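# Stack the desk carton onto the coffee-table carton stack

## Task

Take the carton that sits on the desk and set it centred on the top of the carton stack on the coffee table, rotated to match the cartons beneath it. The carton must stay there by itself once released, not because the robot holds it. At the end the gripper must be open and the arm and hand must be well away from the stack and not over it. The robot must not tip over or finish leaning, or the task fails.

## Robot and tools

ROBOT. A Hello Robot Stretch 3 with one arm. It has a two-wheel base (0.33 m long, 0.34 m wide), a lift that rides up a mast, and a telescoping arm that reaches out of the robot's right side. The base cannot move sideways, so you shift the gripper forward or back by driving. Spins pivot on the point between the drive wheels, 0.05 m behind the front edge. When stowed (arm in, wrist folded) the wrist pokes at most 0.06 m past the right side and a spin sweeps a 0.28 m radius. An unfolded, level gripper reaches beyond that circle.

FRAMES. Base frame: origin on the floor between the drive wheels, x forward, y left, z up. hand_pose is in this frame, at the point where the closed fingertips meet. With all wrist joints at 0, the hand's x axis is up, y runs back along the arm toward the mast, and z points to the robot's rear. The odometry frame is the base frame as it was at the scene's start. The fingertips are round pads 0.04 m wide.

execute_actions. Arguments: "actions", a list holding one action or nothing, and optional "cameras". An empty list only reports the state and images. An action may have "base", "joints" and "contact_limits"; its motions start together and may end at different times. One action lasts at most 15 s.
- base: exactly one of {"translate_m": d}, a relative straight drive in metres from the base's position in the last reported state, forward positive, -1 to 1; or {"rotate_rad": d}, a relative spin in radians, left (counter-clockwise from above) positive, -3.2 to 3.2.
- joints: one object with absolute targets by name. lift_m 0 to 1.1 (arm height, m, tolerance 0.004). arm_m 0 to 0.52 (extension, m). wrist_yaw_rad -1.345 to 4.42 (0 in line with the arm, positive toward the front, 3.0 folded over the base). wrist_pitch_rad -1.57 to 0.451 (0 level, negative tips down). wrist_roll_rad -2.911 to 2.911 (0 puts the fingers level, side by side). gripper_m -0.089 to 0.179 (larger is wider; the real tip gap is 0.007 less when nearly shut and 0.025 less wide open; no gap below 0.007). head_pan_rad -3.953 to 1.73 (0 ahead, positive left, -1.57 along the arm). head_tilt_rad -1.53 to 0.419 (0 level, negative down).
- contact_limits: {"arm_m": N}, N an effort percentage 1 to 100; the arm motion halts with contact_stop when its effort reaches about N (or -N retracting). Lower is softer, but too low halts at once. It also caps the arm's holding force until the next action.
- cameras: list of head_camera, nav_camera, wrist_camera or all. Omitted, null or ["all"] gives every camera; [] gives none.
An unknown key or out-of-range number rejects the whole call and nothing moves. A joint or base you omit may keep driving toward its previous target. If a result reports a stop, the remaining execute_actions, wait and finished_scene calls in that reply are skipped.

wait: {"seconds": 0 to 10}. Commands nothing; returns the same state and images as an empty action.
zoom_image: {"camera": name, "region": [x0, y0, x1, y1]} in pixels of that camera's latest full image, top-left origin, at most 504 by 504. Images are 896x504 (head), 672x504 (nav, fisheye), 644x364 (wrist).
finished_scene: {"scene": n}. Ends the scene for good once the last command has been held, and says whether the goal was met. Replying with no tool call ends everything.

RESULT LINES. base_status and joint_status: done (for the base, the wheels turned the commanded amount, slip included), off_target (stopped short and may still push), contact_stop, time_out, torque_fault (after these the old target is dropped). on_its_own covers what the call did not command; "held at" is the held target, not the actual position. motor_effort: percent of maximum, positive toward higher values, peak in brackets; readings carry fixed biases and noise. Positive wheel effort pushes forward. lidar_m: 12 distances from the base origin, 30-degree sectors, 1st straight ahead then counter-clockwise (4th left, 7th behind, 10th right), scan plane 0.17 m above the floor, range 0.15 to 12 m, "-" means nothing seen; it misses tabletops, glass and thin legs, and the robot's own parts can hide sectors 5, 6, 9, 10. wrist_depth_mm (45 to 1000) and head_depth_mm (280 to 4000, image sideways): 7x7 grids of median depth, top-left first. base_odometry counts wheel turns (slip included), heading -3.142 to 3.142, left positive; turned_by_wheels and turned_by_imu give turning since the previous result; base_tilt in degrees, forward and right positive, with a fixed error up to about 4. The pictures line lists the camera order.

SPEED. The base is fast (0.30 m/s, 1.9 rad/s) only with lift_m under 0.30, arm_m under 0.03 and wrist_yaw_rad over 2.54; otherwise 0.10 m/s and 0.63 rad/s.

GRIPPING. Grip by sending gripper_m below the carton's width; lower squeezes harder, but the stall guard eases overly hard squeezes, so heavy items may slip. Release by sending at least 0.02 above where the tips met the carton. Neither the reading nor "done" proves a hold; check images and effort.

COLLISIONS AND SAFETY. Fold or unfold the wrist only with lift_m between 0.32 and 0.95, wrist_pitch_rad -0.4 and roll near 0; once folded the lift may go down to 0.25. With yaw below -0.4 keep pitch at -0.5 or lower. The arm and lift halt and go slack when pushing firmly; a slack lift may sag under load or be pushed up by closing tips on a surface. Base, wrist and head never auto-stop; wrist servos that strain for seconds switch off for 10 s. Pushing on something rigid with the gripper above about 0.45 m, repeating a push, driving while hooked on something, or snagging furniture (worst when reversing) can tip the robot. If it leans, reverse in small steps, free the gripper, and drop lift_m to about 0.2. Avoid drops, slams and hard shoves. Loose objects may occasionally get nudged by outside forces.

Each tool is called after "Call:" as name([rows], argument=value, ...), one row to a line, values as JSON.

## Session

Call:
execute_actions(actions=[])

Scene clock: 0.00 s.
base_odometry: x=+0.000 y=+0.000 heading=+0.000 (m, m, rad; odometry frame)
turned_by_wheels: +0.000 (rad since the last result)
turned_by_imu: +0.000 (rad since the last result)
base_tilt: forward=-1.6 right=+0.0 (deg)
lidar_m: 1.85 1.27 2.27 1.29 1.10 1.10 1.24 2.08 1.69 2.39 2.44 2.34
head_depth_mm: 1973 2801 2855 2885 2883 2857 2274 / 1976 2985 3143 3135 3164 3096 2262 / 1970 3034 3398 3475 3446 3324 1828 / 1965 3000 3712 3779 3768 3401 1733 / 1976 3020 3454 3464 3498 3348 1554 / 1893 3013 3134 3132 3130 1541 1432 / 1807 2829 2864 2886 2886 2788 1433
base_status: not commanded
joint_positions: lift_m=+0.526 arm_m=+0.001 wrist_yaw_rad=+3.104 wrist_pitch_rad=-0.397 wrist_roll_rad=-0.004 gripper_m=+0.037 head_pan_rad=-0.017 head_tilt_rad=+0.000
joint_status: not commanded
motor_effort: left_wheel=+1 right_wheel=-1 lift_m=+38 arm_m=-1 wrist_yaw_rad=+0 wrist_pitch_rad=+10 wrist_roll_rad=+0 gripper_m=+0 head_pan_rad=+1 head_tilt_rad=+2 (%)
hand_pose: x=-0.0128 y=+0.0813 z=+0.5434 quat_wxyz=(+0.152, +0.694, +0.127, +0.692) (m; base frame)
wrist_depth_mm: 782 897 - - - - - / 830 971 - - - - - / 856 - - - - - - / 904 - - - - - - / 875 913 919 889 890 869 878 / 774 769 761 748 723 743 742 / 665 657 644 649 642 637 636
pictures: head_camera (sideways: a quarter turn clockwise sets it upright), nav_camera (sideways: a quarter turn counterclockwise sets it upright), wrist_camera
Images, in order (width x height): head_camera 896x504, nav_camera 672x504, wrist_camera 644x364.

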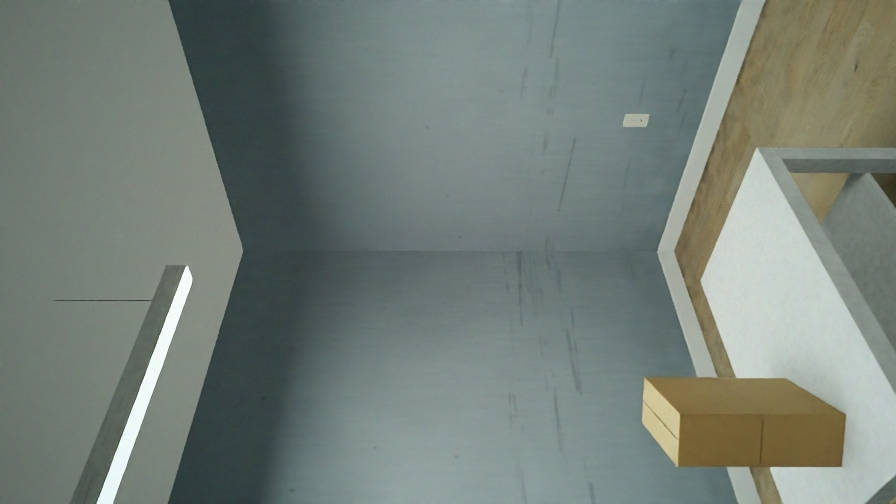

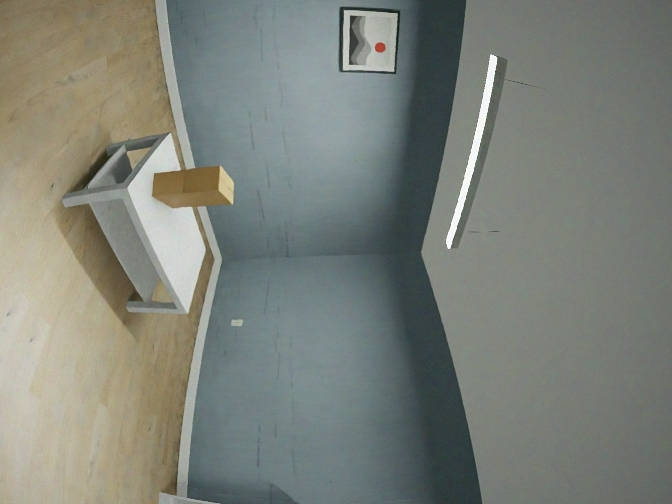

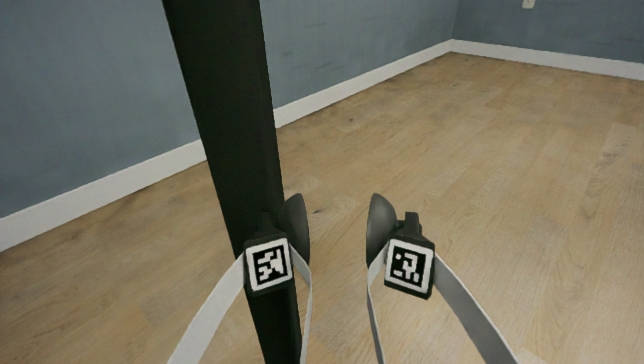

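Desk seems to be on the right.

Call:
execute_actions([
  {"joints":{"head_pan_rad":-1.4,"head_tilt_rad":-0.45}},
], cameras=["head_camera","nav_camera"])

Scene clock: 1.73 s.
base_odometry: x=+0.000 y=+0.000 heading=+0.000 (m, m, rad; odometry frame)
turned_by_wheels: +0.000 (rad since the last result)
turned_by_imu: +0.000 (rad since the last result)
base_tilt: forward=-1.6 right=+0.0 (deg)
lidar_m: 1.84 1.27 2.28 1.29 1.10 1.10 1.24 2.08 1.69 2.38 2.44 2.34
head_depth_mm: 2294 2411 2217 2664 2144 1657 1367 / 2552 2719 2434 2798 2148 1675 1364 / 2871 3026 3233 2887 2152 1667 1368 / 2777 3026 3265 3030 2157 1672 1365 / 2596 2800 3037 3043 2140 1679 1364 / 2482 2643 2856 2862 2164 1673 1371 / 2341 2466 2536 2666 2158 1672 1371
base_status: not commanded
joint_positions: lift_m=+0.526 arm_m=+0.001 wrist_yaw_rad=+3.104 wrist_pitch_rad=-0.397 wrist_roll_rad=-0.004 gripper_m=+0.037 head_pan_rad=-1.393 head_tilt_rad=-0.444
joint_status: all done
motor_effort: left_wheel=+1(1) right_wheel=+0(1) lift_m=+38(38) arm_m=-1(1) wrist_yaw_rad=+1(0) wrist_pitch_rad=+10(10) wrist_roll_rad=+0(0) gripper_m=+0(0) head_pan_rad=-3(42) head_tilt_rad=-2(27) (%)
hand_pose: x=-0.0128 y=+0.0813 z=+0.5434 quat_wxyz=(+0.152, +0.694, +0.127, +0.692) (m; base frame)
wrist_depth_mm: 790 896 - - - - - / 828 963 - - - - - / 863 - - - - - - / 901 - - - - - - / 883 911 908 899 900 876 867 / 778 776 770 761 716 742 724 / 672 659 652 645 639 644 643
pictures: head_camera (sideways: a quarter turn clockwise sets it upright), nav_camera (sideways: a quarter turn counterclockwise sets it upright)
Images, in order (width x height): head_camera 896x504, nav_camera 672x504.

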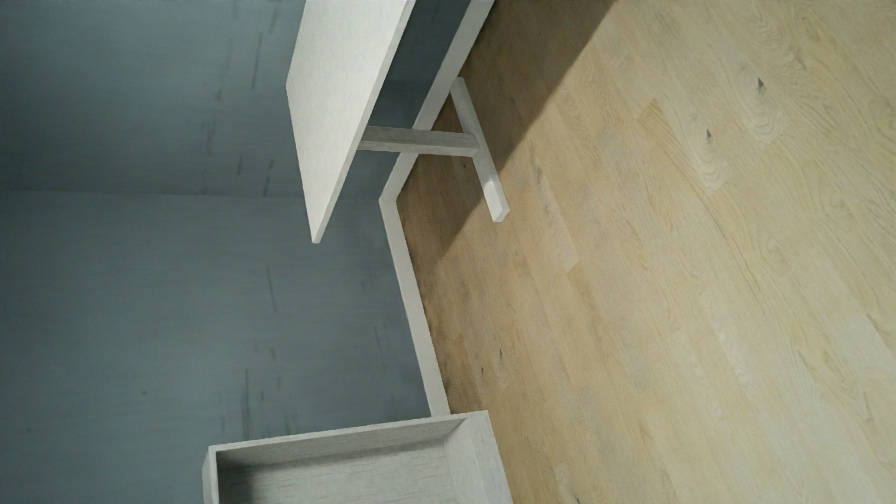

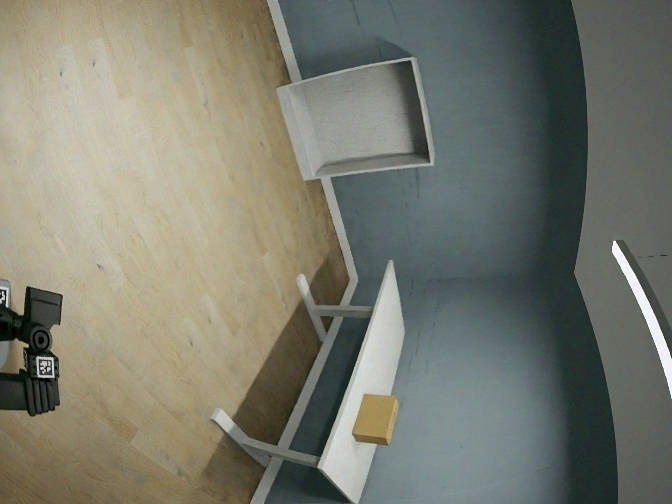

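Call:
execute_actions([
  {"joints":{"head_pan_rad":-2.2,"head_tilt_rad":-0.4}},
], cameras=["head_camera"])

Scene clock: 3.10 s.
base_odometry: x=+0.000 y=+0.000 heading=+0.000 (m, m, rad; odometry frame)
turned_by_wheels: +0.000 (rad since the last result)
turned_by_imu: +0.000 (rad since the last result)
base_tilt: forward=-1.6 right=+0.0 (deg)
lidar_m: 1.85 1.27 2.27 1.29 1.10 1.10 1.24 2.08 1.69 2.37 2.44 2.35
head_depth_mm: 1731 1856 2001 2153 2247 1717 1400 / 1763 1896 2044 2218 2262 1741 1393 / 1791 1923 2089 2260 2270 1734 1403 / 1823 1968 2120 2298 2258 1723 1405 / 1861 2008 2118 1782 2079 1728 1399 / 1890 2032 2158 1711 2269 1749 1399 / 1938 2100 2184 1673 2268 1739 1408
base_status: not commanded
joint_positions: lift_m=+0.526 arm_m=+0.001 wrist_yaw_rad=+3.104 wrist_pitch_rad=-0.397 wrist_roll_rad=-0.004 gripper_m=+0.037 head_pan_rad=-2.193 head_tilt_rad=-0.409
joint_status: all done
motor_effort: left_wheel=+1(1) right_wheel=-1(1) lift_m=+38(38) arm_m=-1(1) wrist_yaw_rad=+0(0) wrist_pitch_rad=+10(10) wrist_roll_rad=+0(0) gripper_m=+0(0) head_pan_rad=-4(41) head_tilt_rad=+3(9) (%)
hand_pose: x=-0.0128 y=+0.0813 z=+0.5434 quat_wxyz=(+0.152, +0.694, +0.127, +0.692) (m; base frame)
wrist_depth_mm: 789 891 - - - - - / 815 958 - - - - - / 863 - - - - - - / 911 - - - - - - / 874 908 915 887 904 874 864 / 772 767 767 750 722 747 739 / 669 669 643 649 643 637 635
pictures: head_camera (sideways: a quarter turn clockwise sets it upright)
Images, in order (width x height): head_camera 896x504.

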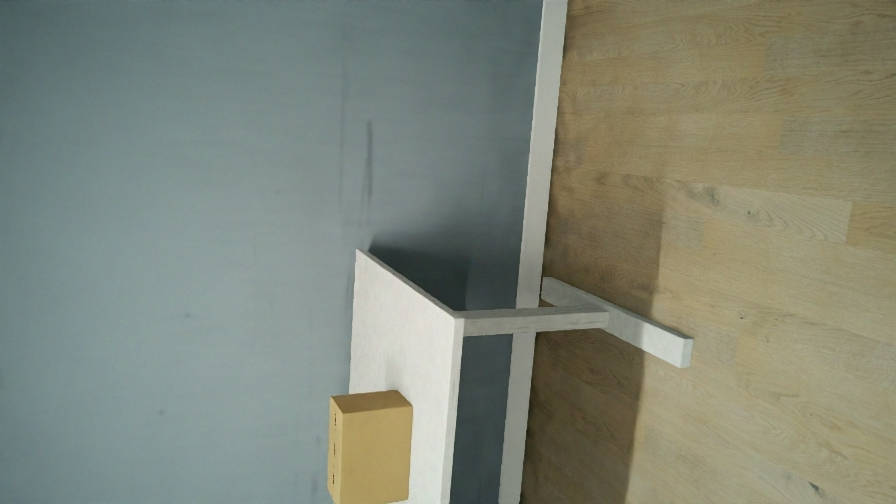

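Call:
execute_actions([
  {"base":{"rotate_rad":-1.719},"joints":{"wrist_yaw_rad":0,"gripper_m":0.179,"head_pan_rad":-0.4,"head_tilt_rad":-0.5}},
], cameras=[])

Call:
execute_actions([
  {"base":{"translate_m":1.0},"joints":{"lift_m":1.09,"wrist_pitch_rad":-1.57,"wrist_roll_rad":1.57}},
], cameras=["head_camera"])

Scene clock: 8.23 s.
base_odometry: x=+0.000 y=+0.000 heading=-1.719 (m, m, rad; odometry frame)
turned_by_wheels: -1.719 (rad since the last result)
turned_by_imu: -1.704 (rad since the last result)
base_tilt: forward=-1.7 right=+0.1 (deg)
lidar_m: 2.23 2.44 2.35 1.84 2.72 2.68 1.42 1.12 1.10 1.16 1.71 1.69
head_depth_mm: 1707 1836 2026 2227 2008 1595 1318 / 1746 1885 2086 2292 2012 1595 1317 / 1783 1955 2134 2387 2008 1600 1320 / 1827 2013 2026 2350 2013 1590 1319 / 1887 2065 1751 2485 2006 1589 1324 / 1929 2125 1624 2536 2022 1595 1325 / 1988 2197 1697 2635 2032 1612 1335
base_status: done
joint_positions: lift_m=+0.526 arm_m=+0.001 wrist_yaw_rad=+0.003 wrist_pitch_rad=-0.397 wrist_roll_rad=-0.004 gripper_m=+0.179 head_pan_rad=-0.407 head_tilt_rad=-0.494
joint_status: all done
motor_effort: left_wheel=+4(9) right_wheel=-3(7) lift_m=+38(38) arm_m=-1(1) wrist_yaw_rad=-2(3) wrist_pitch_rad=+9(10) wrist_roll_rad=+0(0) gripper_m=+0(100) head_pan_rad=+3(42) head_tilt_rad=-3(12) (%)
hand_pose: x=-0.0209 y=-0.3725 z=+0.5434 quat_wxyz=(+0.695, +0.141, -0.691, -0.139) (m; base frame)
wrist_depth_mm: - - - 979 794 710 619 / - - - - 868 748 646 / - - - - 959 805 699 / - - - - - 882 751 / 922 953 897 890 881 871 775 / 790 730 773 746 753 741 - / 678 662 657 656 644 640 630
pictures: none
No camera images: the call's "cameras" was empty. Leave "cameras" out to get every camera's image.

Scene clock: 19.47 s.
base_odometry: x=-0.147 y=-0.989 heading=-1.719 (m, m, rad; odometry frame)
turned_by_wheels: +0.000 (rad since the last result)
turned_by_imu: +0.003 (rad since the last result)
base_tilt: forward=-1.6 right=+0.1 (deg)
lidar_m: 1.37 1.42 1.73 1.94 3.31 1.92 2.18 1.69 1.67 1.63 1.29 0.81
head_depth_mm: 1024 1112 1205 1203 889 704 1230 / 1053 1135 1245 1205 891 707 1217 / 1078 1173 1279 1100 802 706 1291 / 1096 1202 1320 832 804 708 1322 / 1136 1242 1360 834 824 729 1326 / 1167 1273 1407 1221 896 757 1327 / 1191 1315 1451 1214 896 782 1327
base_status: done
joint_positions: lift_m=+1.090 arm_m=+0.001 wrist_yaw_rad=+0.003 wrist_pitch_rad=-1.562 wrist_roll_rad=+1.566 gripper_m=+0.179 head_pan_rad=-0.407 head_tilt_rad=-0.494
joint_status: all done
motor_effort: left_wheel=+3(11) right_wheel=-2(5) lift_m=+46(49) arm_m=-1(1) wrist_yaw_rad=-1(2) wrist_pitch_rad=-5(9) wrist_roll_rad=+1(2) gripper_m=+0(0) head_pan_rad=+4(3) head_tilt_rad=-3(3) (%)
hand_pose: x=-0.0216 y=-0.1234 z=+0.9720 quat_wxyz=(+0.003, +0.002, -0.710, -0.704) (m; base frame)
wrist_depth_mm: - - - - - - 985 / - - - - - - - / - - - - - - - / - - - - - - - / - - - - - - - / - - - - - - - / - - - - - - -
pictures: head_camera (sideways: a quarter turn clockwise sets it upright)
Images, in order (width x height): head_camera 896x504.

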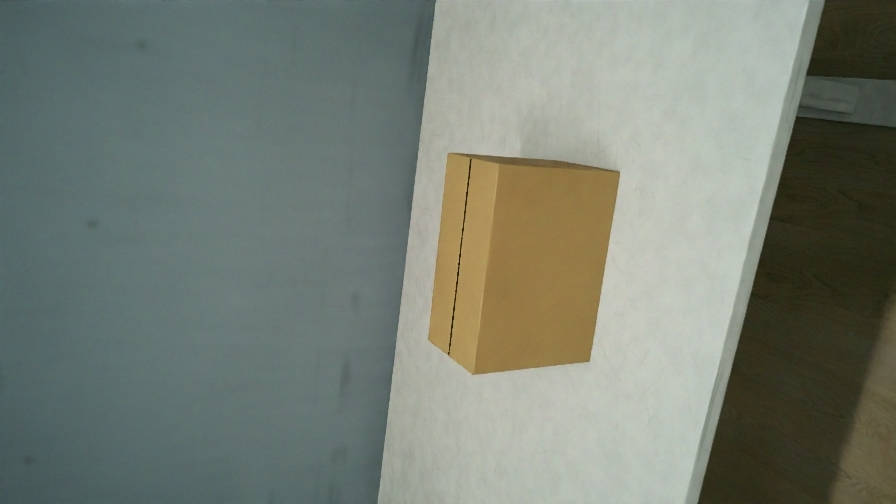

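Call:
execute_actions([
  {"base":{"translate_m":0.13}},
], cameras=[])

Call:
execute_actions([
  {"base":{"rotate_rad":0.948},"joints":{"head_pan_rad":-1.45,"head_tilt_rad":-0.8}},
], cameras=[])

Call:
execute_actions([
  {"base":{"translate_m":0.115},"joints":{"arm_m":0.42}},
], cameras=["head_camera","wrist_camera"])

Scene clock: 23.50 s.
base_odometry: x=-0.167 y=-1.118 heading=-1.719 (m, m, rad; odometry frame)
turned_by_wheels: +0.000 (rad since the last result)
turned_by_imu: +0.000 (rad since the last result)
base_tilt: forward=-1.7 right=+0.1 (deg)
lidar_m: 1.25 1.29 1.66 1.91 3.19 2.02 2.27 1.78 1.74 1.49 0.71 1.17
head_depth_mm: 941 1012 1102 1169 889 706 582 / 959 1037 1137 1198 668 687 585 / 983 1072 1168 1202 663 694 586 / 1012 1099 1208 1207 680 707 601 / 1036 1126 1240 1213 700 707 616 / 1070 1157 1287 1208 896 709 1236 / 1096 1202 1330 1213 897 710 1260
base_status: done
joint_positions: lift_m=+1.090 arm_m=+0.001 wrist_yaw_rad=+0.003 wrist_pitch_rad=-1.562 wrist_roll_rad=+1.566 gripper_m=+0.179 head_pan_rad=-0.407 head_tilt_rad=-0.494
joint_status: not commanded
motor_effort: left_wheel=+3(9) right_wheel=-2(2) lift_m=+46(46) arm_m=-1(1) wrist_yaw_rad=-2(2) wrist_pitch_rad=-5(5) wrist_roll_rad=+1(1) gripper_m=+0(0) head_pan_rad=+3(3) head_tilt_rad=-3(3) (%)
hand_pose: x=-0.0216 y=-0.1234 z=+0.9720 quat_wxyz=(+0.003, +0.002, -0.710, -0.704) (m; base frame)
wrist_depth_mm: - - - - - - 989 / - - - - - - - / - - - - - - - / - - - - - - - / - - - - - - - / - 463 - - - - - / - 480 475 - - - -
pictures: none
No camera images: the call's "cameras" was empty. Leave "cameras" out to get every camera's image.

Scene clock: 26.00 s.
base_odometry: x=-0.167 y=-1.118 heading=-0.771 (m, m, rad; odometry frame)
turned_by_wheels: +0.948 (rad since the last result)
turned_by_imu: +0.939 (rad since the last result)
base_tilt: forward=-1.7 right=+0.0 (deg)
lidar_m: 1.66 1.92 2.17 2.03 2.49 1.79 1.75 1.64 1.21 0.71 1.21 1.30
head_depth_mm: - - - - - - 1111 / 998 1121 1009 - - - - / 1015 1139 664 730 - - 1153 / 1033 1159 671 734 700 1260 1154 / 1047 1178 685 744 682 1309 1157 / 1071 1177 919 775 701 1321 1158 / 1091 1203 988 798 719 1315 1157
base_status: done
joint_positions: lift_m=+1.090 arm_m=+0.001 wrist_yaw_rad=+0.003 wrist_pitch_rad=-1.562 wrist_roll_rad=+1.566 gripper_m=+0.179 head_pan_rad=-1.443 head_tilt_rad=-0.790
joint_status: all done
motor_effort: left_wheel=-1(6) right_wheel=+1(5) lift_m=+46(46) arm_m=-1(1) wrist_yaw_rad=-1(2) wrist_pitch_rad=-5(5) wrist_roll_rad=+1(1) gripper_m=+0(0) head_pan_rad=-3(41) head_tilt_rad=-5(23) (%)
hand_pose: x=-0.0216 y=-0.1234 z=+0.9720 quat_wxyz=(+0.003, +0.002, -0.710, -0.704) (m; base frame)
wrist_depth_mm: 381 382 - - - - 982 / 397 395 - - - - - / 410 409 - - - - - / 420 426 - - - - - / 436 439 - - - - - / 444 465 - - - - - / 483 474 - - - - -
pictures: none
No camera images: the call's "cameras" was empty. Leave "cameras" out to get every camera's image.

Scene clock: 30.27 s.
base_odometry: x=-0.084 y=-1.198 heading=-0.771 (m, m, rad; odometry frame)
turned_by_wheels: +0.000 (rad since the last result)
turned_by_imu: -0.001 (rad since the last result)
base_tilt: forward=-1.7 right=-0.1 (deg)
lidar_m: 1.55 1.82 2.14 2.03 2.65 1.95 1.86 1.65 0.74 1.17 1.22 1.20
head_depth_mm: 1004 1119 908 747 662 1256 1131 / - 1115 672 714 663 1306 1151 / 1018 1133 664 730 664 1310 1153 / 1035 1160 668 732 679 1313 1155 / 1050 1177 978 796 682 1315 1153 / 1074 1178 985 796 700 1317 1153 / 1090 1205 985 797 718 1320 1159
base_status: done
joint_positions: lift_m=+1.090 arm_m=+0.420 wrist_yaw_rad=+0.002 wrist_pitch_rad=-1.563 wrist_roll_rad=+1.568 gripper_m=+0.179 head_pan_rad=-1.443 head_tilt_rad=-0.790
joint_status: all done
motor_effort: left_wheel=-2(4) right_wheel=+2(3) lift_m=+46(46) arm_m=+5(7) wrist_yaw_rad=-1(2) wrist_pitch_rad=-4(5) wrist_roll_rad=+1(1) gripper_m=+1(0) head_pan_rad=-4(3) head_tilt_rad=-5(5) (%)
hand_pose: x=-0.0216 y=-0.5423 z=+0.9720 quat_wxyz=(+0.002, +0.001, -0.710, -0.704) (m; base frame)
wrist_depth_mm: 383 372 373 367 366 - - / 392 385 215 378 378 374 - / 408 402 222 345 389 394 - / 421 420 230 309 404 - - / 444 434 240 278 421 - - / 457 455 249 253 439 - - / 482 473 259 262 457 - -
pictures: head_camera (sideways: a quarter turn clockwise sets it upright), wrist_camera
Images, in order (width x height): head_camera 896x504, wrist_camera 644x364.

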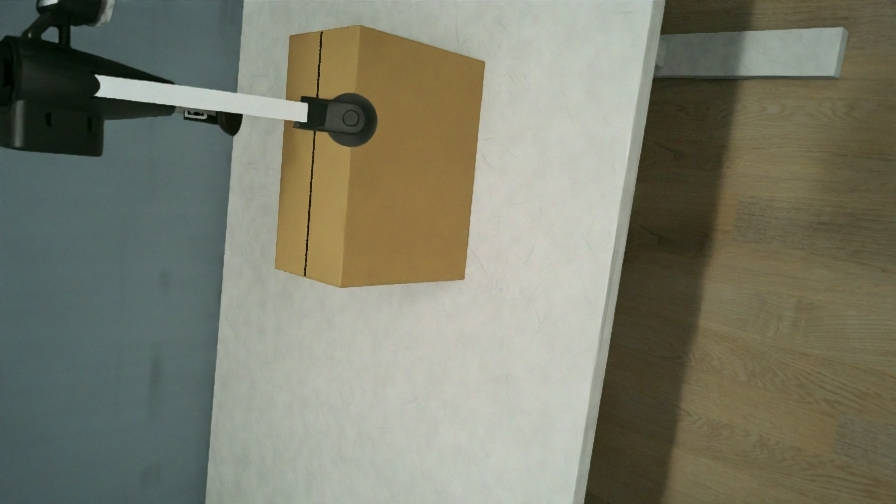

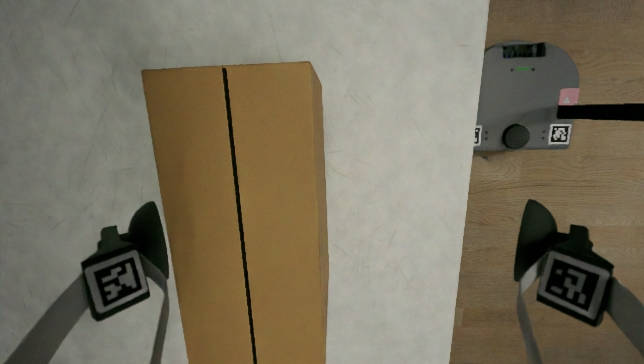

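Call:
execute_actions([
  {"base":{"translate_m":0.027},"joints":{"arm_m":0.499}},
], cameras=["wrist_camera"])

Call:
execute_actions([
  {"joints":{"lift_m":0.975}},
], cameras=["wrist_camera","head_camera"])

Scene clock: 35.90 s.
base_odometry: x=-0.065 y=-1.217 heading=-0.771 (m, m, rad; odometry frame)
turned_by_wheels: +0.000 (rad since the last result)
turned_by_imu: -0.001 (rad since the last result)
base_tilt: forward=-1.5 right=+0.1 (deg)
lidar_m: 1.52 1.80 2.13 2.03 2.69 1.97 1.89 1.64 0.75 1.17 1.22 1.18
head_depth_mm: 1013 1116 659 719 661 1258 1126 / - 1126 644 711 664 1305 1149 / 1014 1140 663 727 666 1308 1151 / 1037 1156 889 749 684 1311 1154 / 1055 1175 980 794 697 1311 1155 / 1069 1182 980 796 700 1320 1158 / 1089 1207 986 797 717 1319 1161
base_status: done
joint_positions: lift_m=+1.090 arm_m=+0.499 wrist_yaw_rad=+0.002 wrist_pitch_rad=-1.563 wrist_roll_rad=+1.568 gripper_m=+0.179 head_pan_rad=-1.443 head_tilt_rad=-0.790
joint_status: all done
motor_effort: left_wheel=-1(2) right_wheel=+1(5) lift_m=+46(46) arm_m=+5(6) wrist_yaw_rad=-2(2) wrist_pitch_rad=-4(4) wrist_roll_rad=+1(1) gripper_m=+0(0) head_pan_rad=-2(3) head_tilt_rad=-5(4) (%)
hand_pose: x=-0.0216 y=-0.6213 z=+0.9720 quat_wxyz=(+0.002, +0.001, -0.710, -0.705) (m; base frame)
wrist_depth_mm: 377 376 369 207 205 358 984 / 392 387 383 212 211 374 - / 408 400 401 219 219 389 - / 425 421 413 226 229 401 - / 442 434 433 237 238 413 - / 460 452 453 246 248 437 - / 484 473 471 257 450 458 -
pictures: wrist_camera
Images, in order (width x height): wrist_camera 644x364.

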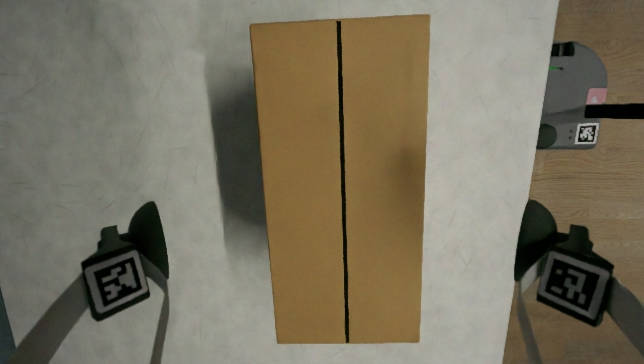

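Scene clock: 37.77 s.
base_odometry: x=-0.065 y=-1.217 heading=-0.771 (m, m, rad; odometry frame)
turned_by_wheels: +0.000 (rad since the last result)
turned_by_imu: +0.000 (rad since the last result)
base_tilt: forward=-1.6 right=+0.1 (deg)
lidar_m: 1.52 1.80 2.13 2.03 2.68 1.98 1.89 1.65 0.75 1.17 1.21 1.18
head_depth_mm: - 1115 658 720 661 1261 1131 / 996 - 661 717 662 1303 1154 / 1017 1143 661 729 665 1311 1149 / 1032 1160 888 752 683 1312 1151 / 1051 1178 978 791 699 1314 1155 / 1074 1181 982 795 699 1315 1157 / 1092 1200 985 797 718 1322 1157
base_status: not commanded
joint_positions: lift_m=+0.975 arm_m=+0.499 wrist_yaw_rad=+0.002 wrist_pitch_rad=-1.563 wrist_roll_rad=+1.568 gripper_m=+0.179 head_pan_rad=-1.443 head_tilt_rad=-0.790
joint_status: all done
motor_effort: left_wheel=-1(1) right_wheel=+1(1) lift_m=+30(44) arm_m=+5(4) wrist_yaw_rad=-1(2) wrist_pitch_rad=-4(4) wrist_roll_rad=+1(1) gripper_m=+0(0) head_pan_rad=-3(3) head_tilt_rad=-4(4) (%)
hand_pose: x=-0.0216 y=-0.6213 z=+0.8575 quat_wxyz=(+0.002, +0.001, -0.710, -0.705) (m; base frame)
wrist_depth_mm: 271 269 100 99 98 97 256 / 282 278 104 103 102 101 265 / 292 289 108 106 105 105 275 / 304 301 112 111 109 109 286 / 319 312 117 115 114 113 - / 328 328 122 120 118 118 - / 346 342 128 125 123 318 -
pictures: head_camera (sideways: a quarter turn clockwise sets it upright), wrist_camera
Images, in order (width x height): head_camera 896x504, wrist_camera 644x364.

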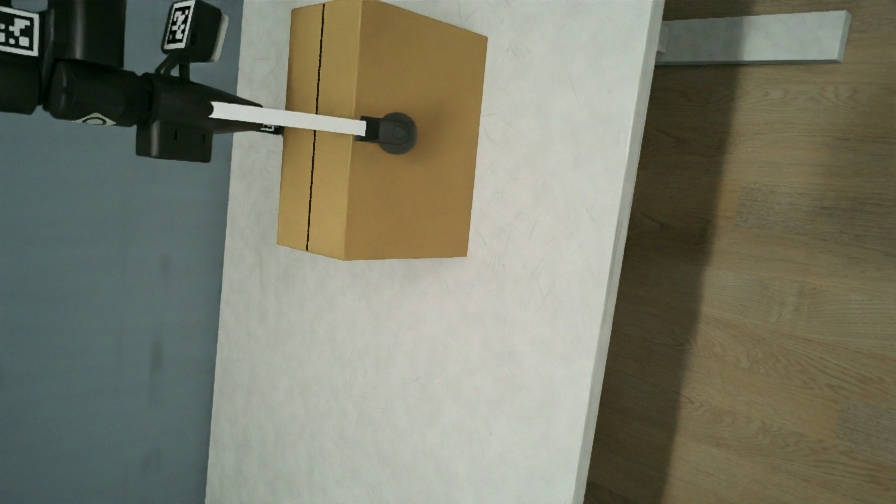

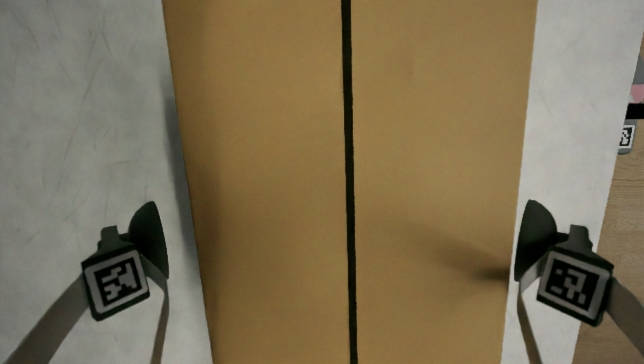

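Call:
execute_actions([
  {"joints":{"gripper_m":0.085,"arm_m":0.495}},
], cameras=[])

Call:
execute_actions([
  {"joints":{"lift_m":1.1}},
], cameras=["wrist_camera"])

Call:
execute_actions([
  {"joints":{"arm_m":0.14,"head_pan_rad":1.6,"head_tilt_rad":-0.45}},
], cameras=["head_camera","nav_camera"])

Scene clock: 40.10 s.
base_odometry: x=-0.065 y=-1.217 heading=-0.771 (m, m, rad; odometry frame)
turned_by_wheels: +0.000 (rad since the last result)
turned_by_imu: -0.001 (rad since the last result)
base_tilt: forward=-1.6 right=-0.1 (deg)
lidar_m: 1.52 1.79 2.14 2.03 2.69 1.97 1.89 1.65 0.75 1.17 1.21 1.18
head_depth_mm: - 1119 659 723 664 1261 1130 / 998 - 661 718 664 1310 1151 / 1016 1136 662 729 665 1315 1152 / 1035 1165 886 750 683 1308 1154 / 1047 1172 979 795 696 1310 1155 / 1071 1182 983 795 699 1315 1155 / 1087 1203 986 796 719 1323 1158
base_status: not commanded
joint_positions: lift_m=+0.975 arm_m=+0.495 wrist_yaw_rad=+0.002 wrist_pitch_rad=-1.569 wrist_roll_rad=+1.568 gripper_m=+0.087 head_pan_rad=-1.443 head_tilt_rad=-0.790
joint_status: all done
motor_effort: left_wheel=-1(1) right_wheel=+1(1) lift_m=+30(30) arm_m=-6(6) wrist_yaw_rad=-1(0) wrist_pitch_rad=+0(4) wrist_roll_rad=+1(1) gripper_m=-32(100) head_pan_rad=-3(4) head_tilt_rad=-5(5) (%)
hand_pose: x=-0.0216 y=-0.6164 z=+0.8577 quat_wxyz=(+0.002, +0.001, -0.707, -0.707) (m; base frame)
wrist_depth_mm: 272 267 101 100 99 100 258 / 282 278 105 104 103 104 266 / 295 288 109 108 107 108 276 / 303 301 113 112 111 283 290 / 317 313 118 116 115 115 - / 329 328 123 121 120 120 - / 343 344 128 127 125 322 -
pictures: none
No camera images: the call's "cameras" was empty. Leave "cameras" out to get every camera's image.

Scene clock: 42.07 s.
base_odometry: x=-0.065 y=-1.217 heading=-0.771 (m, m, rad; odometry frame)
turned_by_wheels: +0.000 (rad since the last result)
turned_by_imu: +0.000 (rad since the last result)
base_tilt: forward=-1.5 right=-0.1 (deg)
lidar_m: 1.53 1.79 2.13 2.03 2.68 1.97 1.89 1.65 0.75 1.17 1.22 1.18
head_depth_mm: 1003 598 587 765 662 1256 1126 / 1044 600 609 769 663 1309 1152 / 1019 602 610 769 665 1307 1153 / 1037 1126 652 792 682 1312 1158 / 1050 1175 975 797 698 1312 1150 / 1066 1185 981 794 699 1315 1163 / 1089 1204 984 794 721 1322 1156
base_status: not commanded
joint_positions: lift_m=+1.100 arm_m=+0.495 wrist_yaw_rad=+0.002 wrist_pitch_rad=-1.565 wrist_roll_rad=+1.568 gripper_m=+0.090 head_pan_rad=-1.443 head_tilt_rad=-0.790
joint_status: all done
motor_effort: left_wheel=-1(2) right_wheel=+1(2) lift_m=+47(48) arm_m=-6(6) wrist_yaw_rad=-1(2) wrist_pitch_rad=-3(4) wrist_roll_rad=+1(1) gripper_m=-24(32) head_pan_rad=-3(4) head_tilt_rad=-5(5) (%)
hand_pose: x=-0.0216 y=-0.6173 z=+0.9820 quat_wxyz=(+0.002, +0.001, -0.709, -0.706) (m; base frame)
wrist_depth_mm: 389 384 108 107 106 106 - / 403 397 112 110 109 244 - / 421 410 116 115 113 114 - / 431 429 120 119 118 408 - / 454 448 125 124 123 123 - / 470 466 131 129 128 128 - / 493 489 137 134 133 - -
pictures: wrist_camera
Images, in order (width x height): wrist_camera 644x364.

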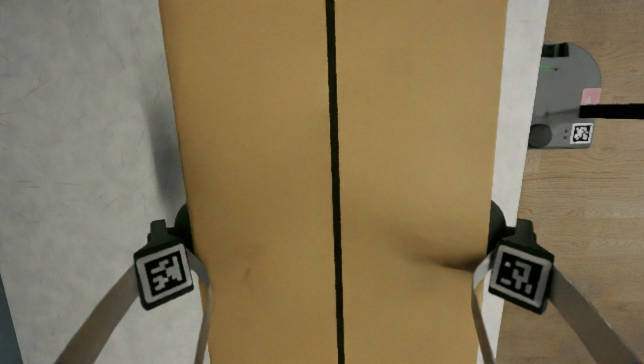

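Scene clock: 45.90 s.
base_odometry: x=-0.065 y=-1.217 heading=-0.771 (m, m, rad; odometry frame)
turned_by_wheels: +0.000 (rad since the last result)
turned_by_imu: -0.001 (rad since the last result)
base_tilt: forward=-1.7 right=+0.0 (deg)
lidar_m: 1.52 1.80 2.13 2.03 2.69 1.98 1.89 1.64 0.75 1.17 1.21 1.18
head_depth_mm: 3091 3378 3594 2320 2100 1644 1349 / 3162 3377 3544 2455 2104 1652 1347 / 3127 3392 2346 2517 2103 1644 1350 / 3119 3354 3560 2503 2110 1654 1350 / 3190 3441 3734 2936 2118 1653 1355 / 3185 3457 3764 2927 2127 1646 1355 / - - - 2977 2116 1710 -
base_status: not commanded
joint_positions: lift_m=+1.100 arm_m=+0.140 wrist_yaw_rad=+0.002 wrist_pitch_rad=-1.565 wrist_roll_rad=+1.568 gripper_m=+0.090 head_pan_rad=+1.593 head_tilt_rad=-0.458
joint_status: all done
motor_effort: left_wheel=-1(1) right_wheel=+1(1) lift_m=+47(47) arm_m=-6(7) wrist_yaw_rad=-1(1) wrist_pitch_rad=-3(3) wrist_roll_rad=+1(1) gripper_m=-24(24) head_pan_rad=+4(42) head_tilt_rad=+3(23) (%)
hand_pose: x=-0.0216 y=-0.2624 z=+0.9820 quat_wxyz=(+0.002, +0.001, -0.709, -0.705) (m; base frame)
wrist_depth_mm: 387 387 108 107 106 106 - / 400 398 111 111 109 - - / 421 418 116 115 114 114 - / 436 430 120 119 118 - - / 453 446 125 124 122 124 - / 474 467 131 129 128 128 - / 492 488 137 135 133 - -
pictures: head_camera (sideways: a quarter turn clockwise sets it upright), nav_camera (sideways: a quarter turn counterclockwise sets it upright)
Images, in order (width x height): head_camera 896x504, nav_camera 672x504.

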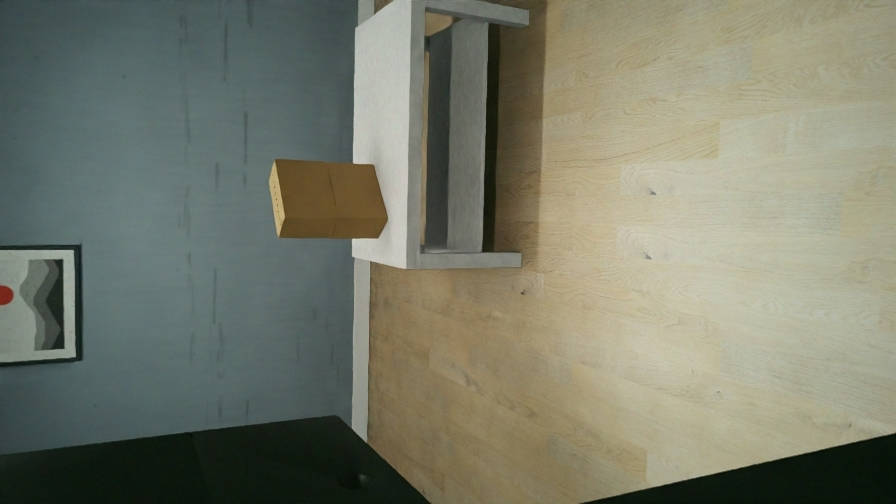

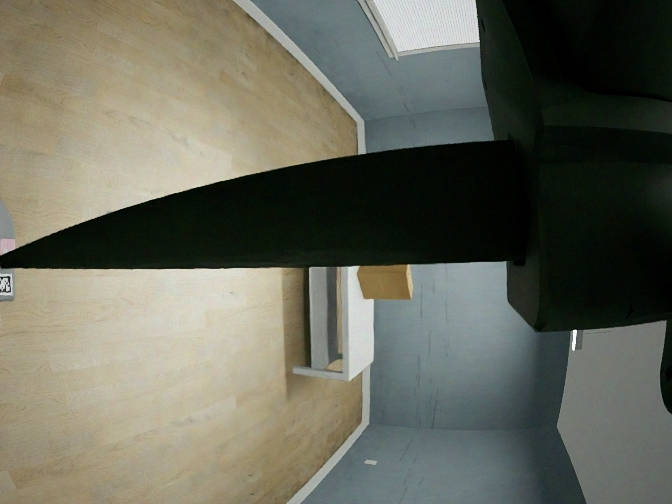

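Call:
execute_actions([
  {"base":{"rotate_rad":1.49},"joints":{"head_pan_rad":0.05,"head_tilt_rad":-0.7}},
], cameras=[])

Call:
execute_actions([
  {"base":{"translate_m":1.0}},
], cameras=[])

Call:
execute_actions([
  {"base":{"translate_m":0.6}},
], cameras=["head_camera","nav_camera"])

Scene clock: 51.53 s.
base_odometry: x=-0.065 y=-1.217 heading=+0.719 (m, m, rad; odometry frame)
turned_by_wheels: +1.490 (rad since the last result)
turned_by_imu: +1.475 (rad since the last result)
base_tilt: forward=-1.6 right=+0.0 (deg)
lidar_m: 2.03 2.95 2.03 1.89 1.81 0.75 0.79 1.19 1.18 1.52 1.79 2.44
head_depth_mm: 3136 3371 2424 2010 1634 1374 1196 / 3179 2426 2412 2004 1636 1380 1197 / 3104 2269 2435 2036 1640 1378 1190 / 3082 2166 2446 2024 1645 1388 1194 / 3225 3435 2561 2030 1642 1388 1198 / 3222 3474 2668 2039 1645 1391 1194 / 3181 3451 2658 2046 1649 1392 1197
base_status: done
joint_positions: lift_m=+1.100 arm_m=+0.140 wrist_yaw_rad=+0.002 wrist_pitch_rad=-1.565 wrist_roll_rad=+1.568 gripper_m=+0.090 head_pan_rad=+0.057 head_tilt_rad=-0.691
joint_status: all done
motor_effort: left_wheel=-2(5) right_wheel=+1(5) lift_m=+47(47) arm_m=-6(6) wrist_yaw_rad=-1(1) wrist_pitch_rad=-3(3) wrist_roll_rad=+1(1) gripper_m=-24(24) head_pan_rad=-3(41) head_tilt_rad=-4(21) (%)
hand_pose: x=-0.0216 y=-0.2624 z=+0.9820 quat_wxyz=(+0.002, +0.001, -0.709, -0.705) (m; base frame)
wrist_depth_mm: - - 108 107 106 106 - / - - 111 111 109 - - / - - 115 115 113 114 - / - - 120 119 118 - - / - - 125 124 122 123 - / - - 131 129 127 128 - / - - 137 135 133 - -
pictures: none
No camera images: the call's "cameras" was empty. Leave "cameras" out to get every camera's image.

Scene clock: 62.77 s.
base_odometry: x=+0.688 y=-0.558 heading=+0.719 (m, m, rad; odometry frame)
turned_by_wheels: +0.000 (rad since the last result)
turned_by_imu: +0.001 (rad since the last result)
base_tilt: forward=-1.6 right=+0.0 (deg)
lidar_m: 1.54 1.05 2.11 1.99 2.03 2.30 1.74 1.91 1.66 1.46 1.81 1.18
head_depth_mm: 2262 2549 1694 1397 1566 1374 1189 / 2253 2544 1695 1409 1575 1383 1190 / 2261 2508 1635 1402 1575 1386 1193 / 2273 2441 1362 1404 1577 1378 1191 / 2292 2531 1427 1407 1559 1384 1194 / 2290 2590 2646 2025 1656 1382 1197 / 2293 2580 2661 2041 1651 1385 1196
base_status: done
joint_positions: lift_m=+1.100 arm_m=+0.140 wrist_yaw_rad=+0.002 wrist_pitch_rad=-1.565 wrist_roll_rad=+1.568 gripper_m=+0.090 head_pan_rad=+0.057 head_tilt_rad=-0.691
joint_status: not commanded
motor_effort: left_wheel=-2(4) right_wheel=+1(4) lift_m=+47(47) arm_m=-6(6) wrist_yaw_rad=-1(0) wrist_pitch_rad=-3(3) wrist_roll_rad=+1(1) gripper_m=-25(24) head_pan_rad=-4(4) head_tilt_rad=-4(4) (%)
hand_pose: x=-0.0216 y=-0.2624 z=+0.9820 quat_wxyz=(+0.002, +0.001, -0.709, -0.705) (m; base frame)
wrist_depth_mm: - - 107 106 105 107 - / - - 111 110 109 - - / - - 116 115 113 114 - / - - 120 119 118 - - / - - 126 124 122 124 - / - - 131 129 127 128 - / - - 137 135 133 - -
pictures: none
No camera images: the call's "cameras" was empty. Leave "cameras" out to get every camera's image.

Scene clock: 70.00 s.
base_odometry: x=+1.140 y=-0.163 heading=+0.719 (m, m, rad; odometry frame)
turned_by_wheels: +0.000 (rad since the last result)
turned_by_imu: +0.001 (rad since the last result)
base_tilt: forward=-1.6 right=-0.1 (deg)
lidar_m: 2.00 0.50 2.16 2.03 2.07 2.67 2.33 2.45 1.56 1.73 0.69 0.71
head_depth_mm: 1722 1935 2232 2016 1057 894 1120 / 1726 1954 2217 2026 1060 896 1126 / 1734 1951 2241 1956 1066 895 1130 / 1730 1950 2132 847 991 897 1132 / 1741 1951 2200 800 900 895 1130 / 1736 1951 2235 805 1007 903 1100 / 1740 1967 2272 2038 1649 947 1151
base_status: done
joint_positions: lift_m=+1.100 arm_m=+0.140 wrist_yaw_rad=+0.002 wrist_pitch_rad=-1.565 wrist_roll_rad=+1.568 gripper_m=+0.090 head_pan_rad=+0.057 head_tilt_rad=-0.691
joint_status: not commanded
motor_effort: left_wheel=-2(3) right_wheel=+2(6) lift_m=+47(47) arm_m=-6(6) wrist_yaw_rad=-1(2) wrist_pitch_rad=-3(3) wrist_roll_rad=+1(1) gripper_m=-24(25) head_pan_rad=-3(3) head_tilt_rad=-4(4) (%)
hand_pose: x=-0.0216 y=-0.2624 z=+0.9820 quat_wxyz=(+0.002, +0.001, -0.709, -0.705) (m; base frame)
wrist_depth_mm: - - 108 107 106 106 - / - - 111 111 109 - - / - - 116 114 113 114 - / - - 120 119 118 - - / - - 125 124 122 123 - / - - 131 129 128 128 - / - - 137 135 133 755 -
pictures: head_camera (sideways: a quarter turn clockwise sets it upright), nav_camera (sideways: a quarter turn counterclockwise sets it upright)
Images, in order (width x height): head_camera 896x504, nav_camera 672x504.

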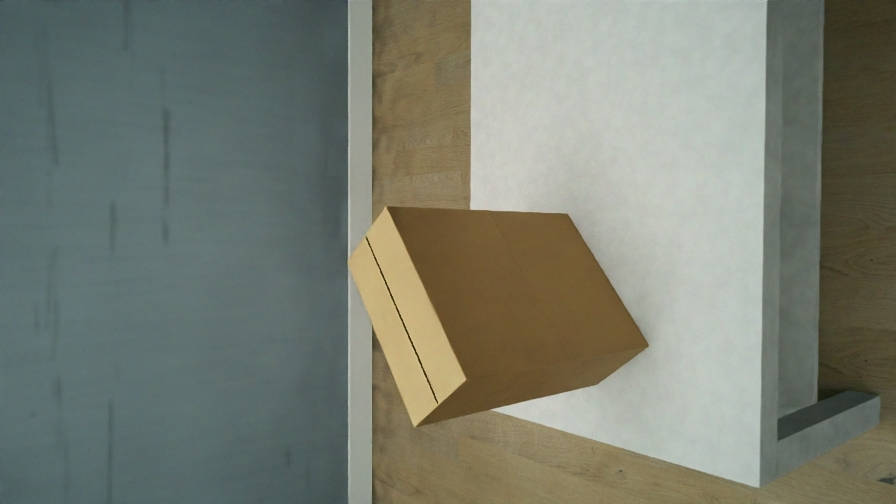

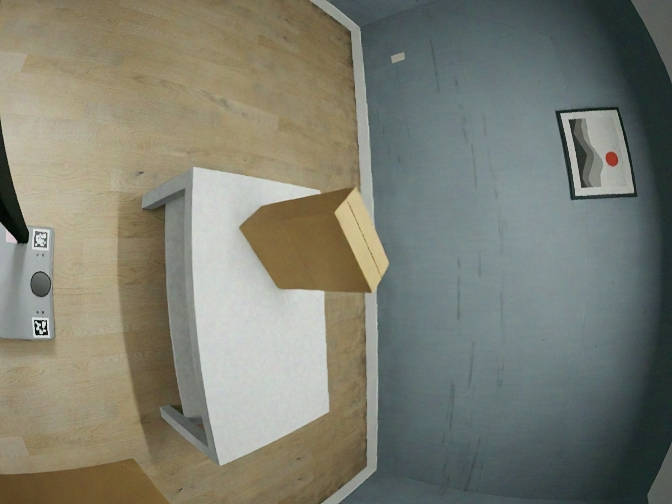

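Call:
execute_actions([
  {"base":{"translate_m":0.09}},
], cameras=[])

Call:
execute_actions([
  {"base":{"rotate_rad":1.63},"joints":{"wrist_roll_rad":0.92,"head_pan_rad":-1.563,"head_tilt_rad":-0.655}},
], cameras=[])

Call:
execute_actions([
  {"base":{"translate_m":0.1},"joints":{"arm_m":0.3}},
])

Scene clock: 73.37 s.
base_odometry: x=+1.207 y=-0.104 heading=+0.718 (m, m, rad; odometry frame)
turned_by_wheels: +0.000 (rad since the last result)
turned_by_imu: -0.001 (rad since the last result)
base_tilt: forward=-1.6 right=+0.0 (deg)
lidar_m: 1.91 0.44 0.45 2.04 2.07 2.68 2.42 2.54 1.59 1.72 0.63 0.99
head_depth_mm: 1635 1841 2096 2023 1062 892 800 / 1645 1847 2109 2023 1061 895 803 / 1650 1854 2120 2024 1063 898 804 / 1647 1859 2126 774 886 896 807 / 1647 1872 2117 749 783 878 808 / 1654 1866 2140 752 752 881 807 / 1666 1873 2132 2039 1661 944 807
base_status: done
joint_positions: lift_m=+1.100 arm_m=+0.140 wrist_yaw_rad=+0.002 wrist_pitch_rad=-1.565 wrist_roll_rad=+1.568 gripper_m=+0.090 head_pan_rad=+0.057 head_tilt_rad=-0.691
joint_status: not commanded
motor_effort: left_wheel=-2(2) right_wheel=+1(4) lift_m=+46(47) arm_m=-6(6) wrist_yaw_rad=-2(1) wrist_pitch_rad=-3(3) wrist_roll_rad=+1(1) gripper_m=-24(24) head_pan_rad=-3(3) head_tilt_rad=-4(4) (%)
hand_pose: x=-0.0216 y=-0.2624 z=+0.9820 quat_wxyz=(+0.002, +0.001, -0.709, -0.705) (m; base frame)
wrist_depth_mm: - - 107 106 106 106 - / - - 112 110 109 - - / - - 116 114 113 114 - / - - 120 119 118 - - / - - 125 124 123 124 - / - - 131 129 128 128 - / - - 136 135 133 747 -
pictures: none
No camera images: the call's "cameras" was empty. Leave "cameras" out to get every camera's image.

Scene clock: 76.93 s.
base_odometry: x=+1.207 y=-0.104 heading=+2.348 (m, m, rad; odometry frame)
turned_by_wheels: +1.630 (rad since the last result)
turned_by_imu: +1.614 (rad since the last result)
base_tilt: forward=-1.6 right=+0.0 (deg)
lidar_m: 2.03 2.10 2.81 2.42 2.06 1.59 1.72 0.63 0.99 1.91 0.44 2.13
head_depth_mm: - - - 2108 353 378 782 / - - - - 349 305 753 / 1631 - - - 354 297 329 / 1646 1846 2016 764 346 301 298 / 1655 1851 2094 782 692 302 - / 1648 1852 2112 2124 723 306 781 / 1667 1867 2115 2109 1696 1321 807
base_status: done
joint_positions: lift_m=+1.100 arm_m=+0.140 wrist_yaw_rad=+0.002 wrist_pitch_rad=-1.565 wrist_roll_rad=+0.924 gripper_m=+0.090 head_pan_rad=-1.556 head_tilt_rad=-0.660
joint_status: all done
motor_effort: left_wheel=-1(7) right_wheel=+1(4) lift_m=+46(47) arm_m=-6(6) wrist_yaw_rad=-2(1) wrist_pitch_rad=-3(3) wrist_roll_rad=-2(2) gripper_m=-24(24) head_pan_rad=-3(42) head_tilt_rad=+2(7) (%)
hand_pose: x=-0.0217 y=-0.2625 z=+0.9820 quat_wxyz=(+0.226, +0.225, -0.672, -0.669) (m; base frame)
wrist_depth_mm: 345 434 108 107 105 106 - / 333 449 112 111 109 - - / 337 443 116 115 114 - - / 370 701 120 119 118 - - / - - 125 124 122 124 - / - - 131 129 128 128 - / - - 136 135 133 - -
pictures: none
No camera images: the call's "cameras" was empty. Leave "cameras" out to get every camera's image.

Scene clock: 79.37 s.
base_odometry: x=+1.137 y=-0.033 heading=+2.348 (m, m, rad; odometry frame)
turned_by_wheels: +0.000 (rad since the last result)
turned_by_imu: +0.000 (rad since the last result)
base_tilt: forward=-1.5 right=+0.2 (deg)
lidar_m: 1.94 1.99 2.68 2.41 2.64 1.68 1.82 0.71 1.05 0.86 0.38 2.02
head_depth_mm: - 1796 2069 492 1030 914 782 / - 1774 2015 458 537 915 782 / - - 2152 442 454 893 798 / 1651 1798 2109 443 402 490 801 / 1655 1839 2110 445 429 897 801 / 1653 1853 2094 2121 1652 1349 811 / 1653 1857 2123 2114 1692 1418 1214
base_status: done
joint_positions: lift_m=+1.100 arm_m=+0.300 wrist_yaw_rad=+0.002 wrist_pitch_rad=-1.565 wrist_roll_rad=+0.924 gripper_m=+0.090 head_pan_rad=-1.556 head_tilt_rad=-0.660
joint_status: all done
motor_effort: left_wheel=-1(2) right_wheel=+1(5) lift_m=+47(47) arm_m=+5(4) wrist_yaw_rad=-1(2) wrist_pitch_rad=-3(3) wrist_roll_rad=-2(2) gripper_m=-24(25) head_pan_rad=-3(4) head_tilt_rad=+3(2) (%)
hand_pose: x=-0.0217 y=-0.4217 z=+0.9820 quat_wxyz=(+0.226, +0.225, -0.672, -0.669) (m; base frame)
wrist_depth_mm: - 298 107 107 106 106 - / - 310 111 110 109 - - / - 326 116 114 114 - - / - 341 120 119 118 - - / - - 125 124 123 124 - / - - 131 129 127 128 - / - - 137 134 133 - -
pictures: head_camera (sideways: a quarter turn clockwise sets it upright), nav_camera (sideways: a quarter turn counterclockwise sets it upright), wrist_camera
Images, in order (width x height): head_camera 896x504, nav_camera 672x504, wrist_camera 644x364.

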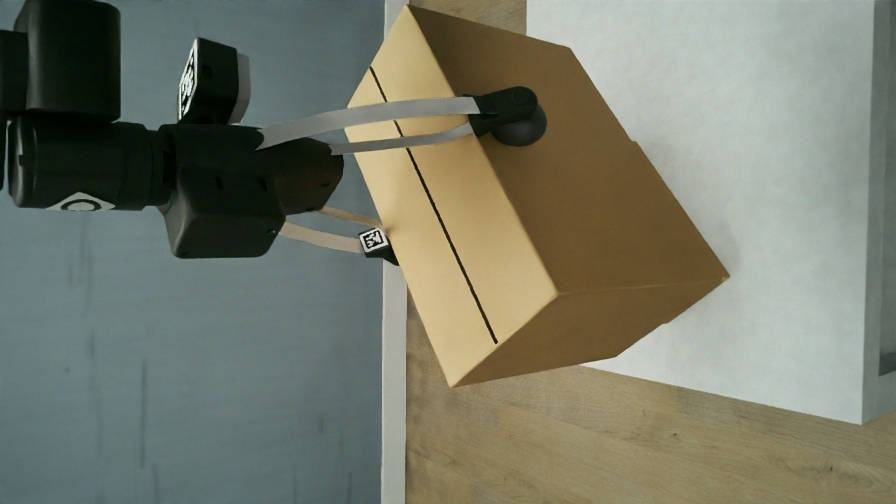

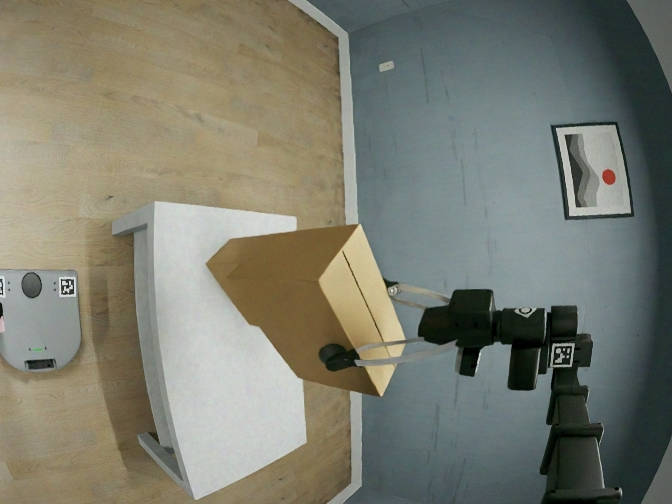

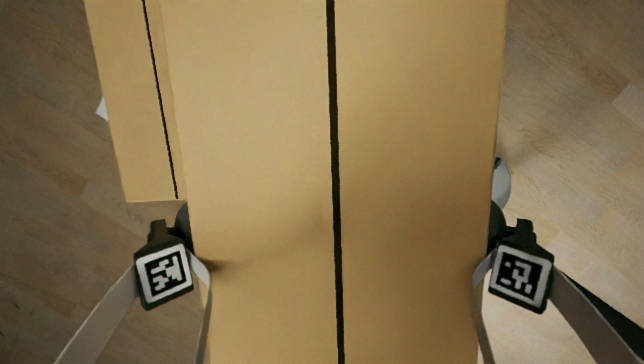

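Call:
execute_actions([
  {"joints":{"arm_m":0.475},"contact_limits":{"arm_m":15}},
], cameras=["head_camera","wrist_camera"])

Call:
zoom_image(camera="head_camera", region=[400,50,800,400])

Scene clock: 82.37 s.
base_odometry: x=+1.137 y=-0.033 heading=+2.348 (m, m, rad; odometry frame)
turned_by_wheels: +0.000 (rad since the last result)
turned_by_imu: -0.001 (rad since the last result)
base_tilt: forward=-1.6 right=+0.1 (deg)
lidar_m: 1.94 2.00 2.67 2.41 2.65 1.68 1.82 0.72 1.05 0.86 0.38 2.02
head_depth_mm: 1637 1826 2027 2078 1093 913 781 / 1665 1857 621 692 1062 911 784 / - - 587 618 826 910 799 / 1651 1868 588 562 727 860 802 / 1656 1845 1961 671 788 894 800 / 1654 1857 2113 2113 1694 1344 810 / 1670 1865 2120 2109 1695 1415 1213
base_status: not commanded
joint_positions: lift_m=+1.100 arm_m=+0.475 wrist_yaw_rad=+0.002 wrist_pitch_rad=-1.565 wrist_roll_rad=+0.924 gripper_m=+0.090 head_pan_rad=-1.556 head_tilt_rad=-0.660
joint_status: all done
motor_effort: left_wheel=-1(1) right_wheel=+1(1) lift_m=+47(47) arm_m=+5(6) wrist_yaw_rad=-1(0) wrist_pitch_rad=-3(3) wrist_roll_rad=-2(2) gripper_m=-24(24) head_pan_rad=-3(4) head_tilt_rad=+2(2) (%)
contact_limits: arm_m 15 (drawing in: default 29, maximum 46; extending or still: default 38, maximum 62)
hand_pose: x=-0.0217 y=-0.5967 z=+0.9820 quat_wxyz=(+0.226, +0.225, -0.672, -0.669) (m; base frame)
wrist_depth_mm: - - 108 106 106 107 - / - - 112 110 110 628 - / - - 116 114 113 - - / - - 120 119 118 118 - / - - 125 124 123 122 - / - - 131 129 127 128 - / - - 137 135 133 - -
pictures: head_camera (sideways: a quarter turn clockwise sets it upright), wrist_camera
Images, in order (width x height): head_camera 896x504, wrist_camera 644x364.

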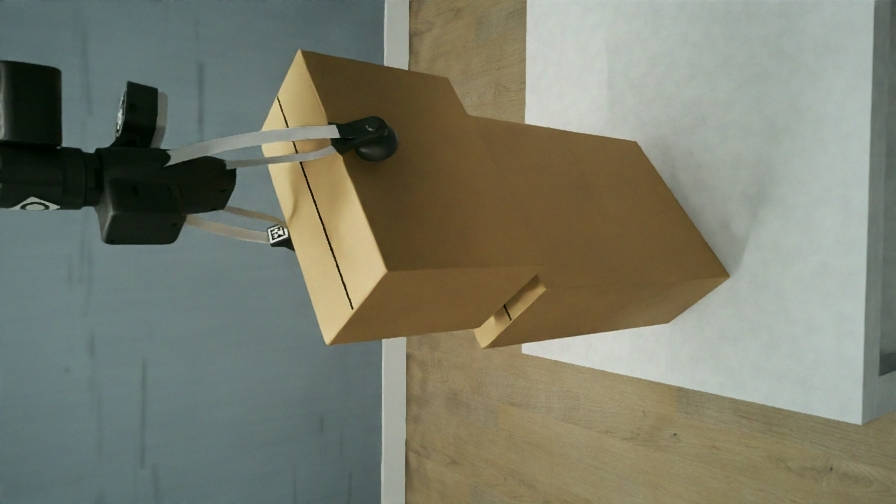

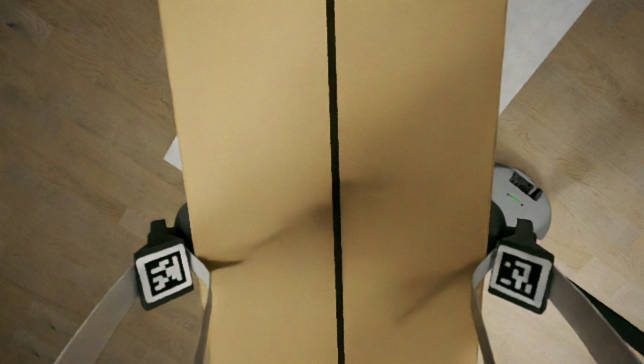

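Region (400, 50, 800, 400) of head_camera's 896x504 image, scaled by 1.260, with more detail than that image has; it fills the top 441 rows of this view, and the rest is white.

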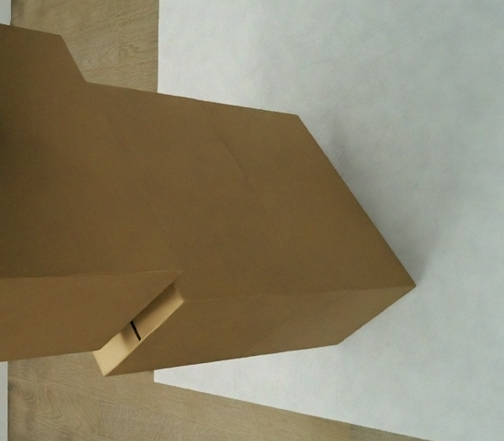

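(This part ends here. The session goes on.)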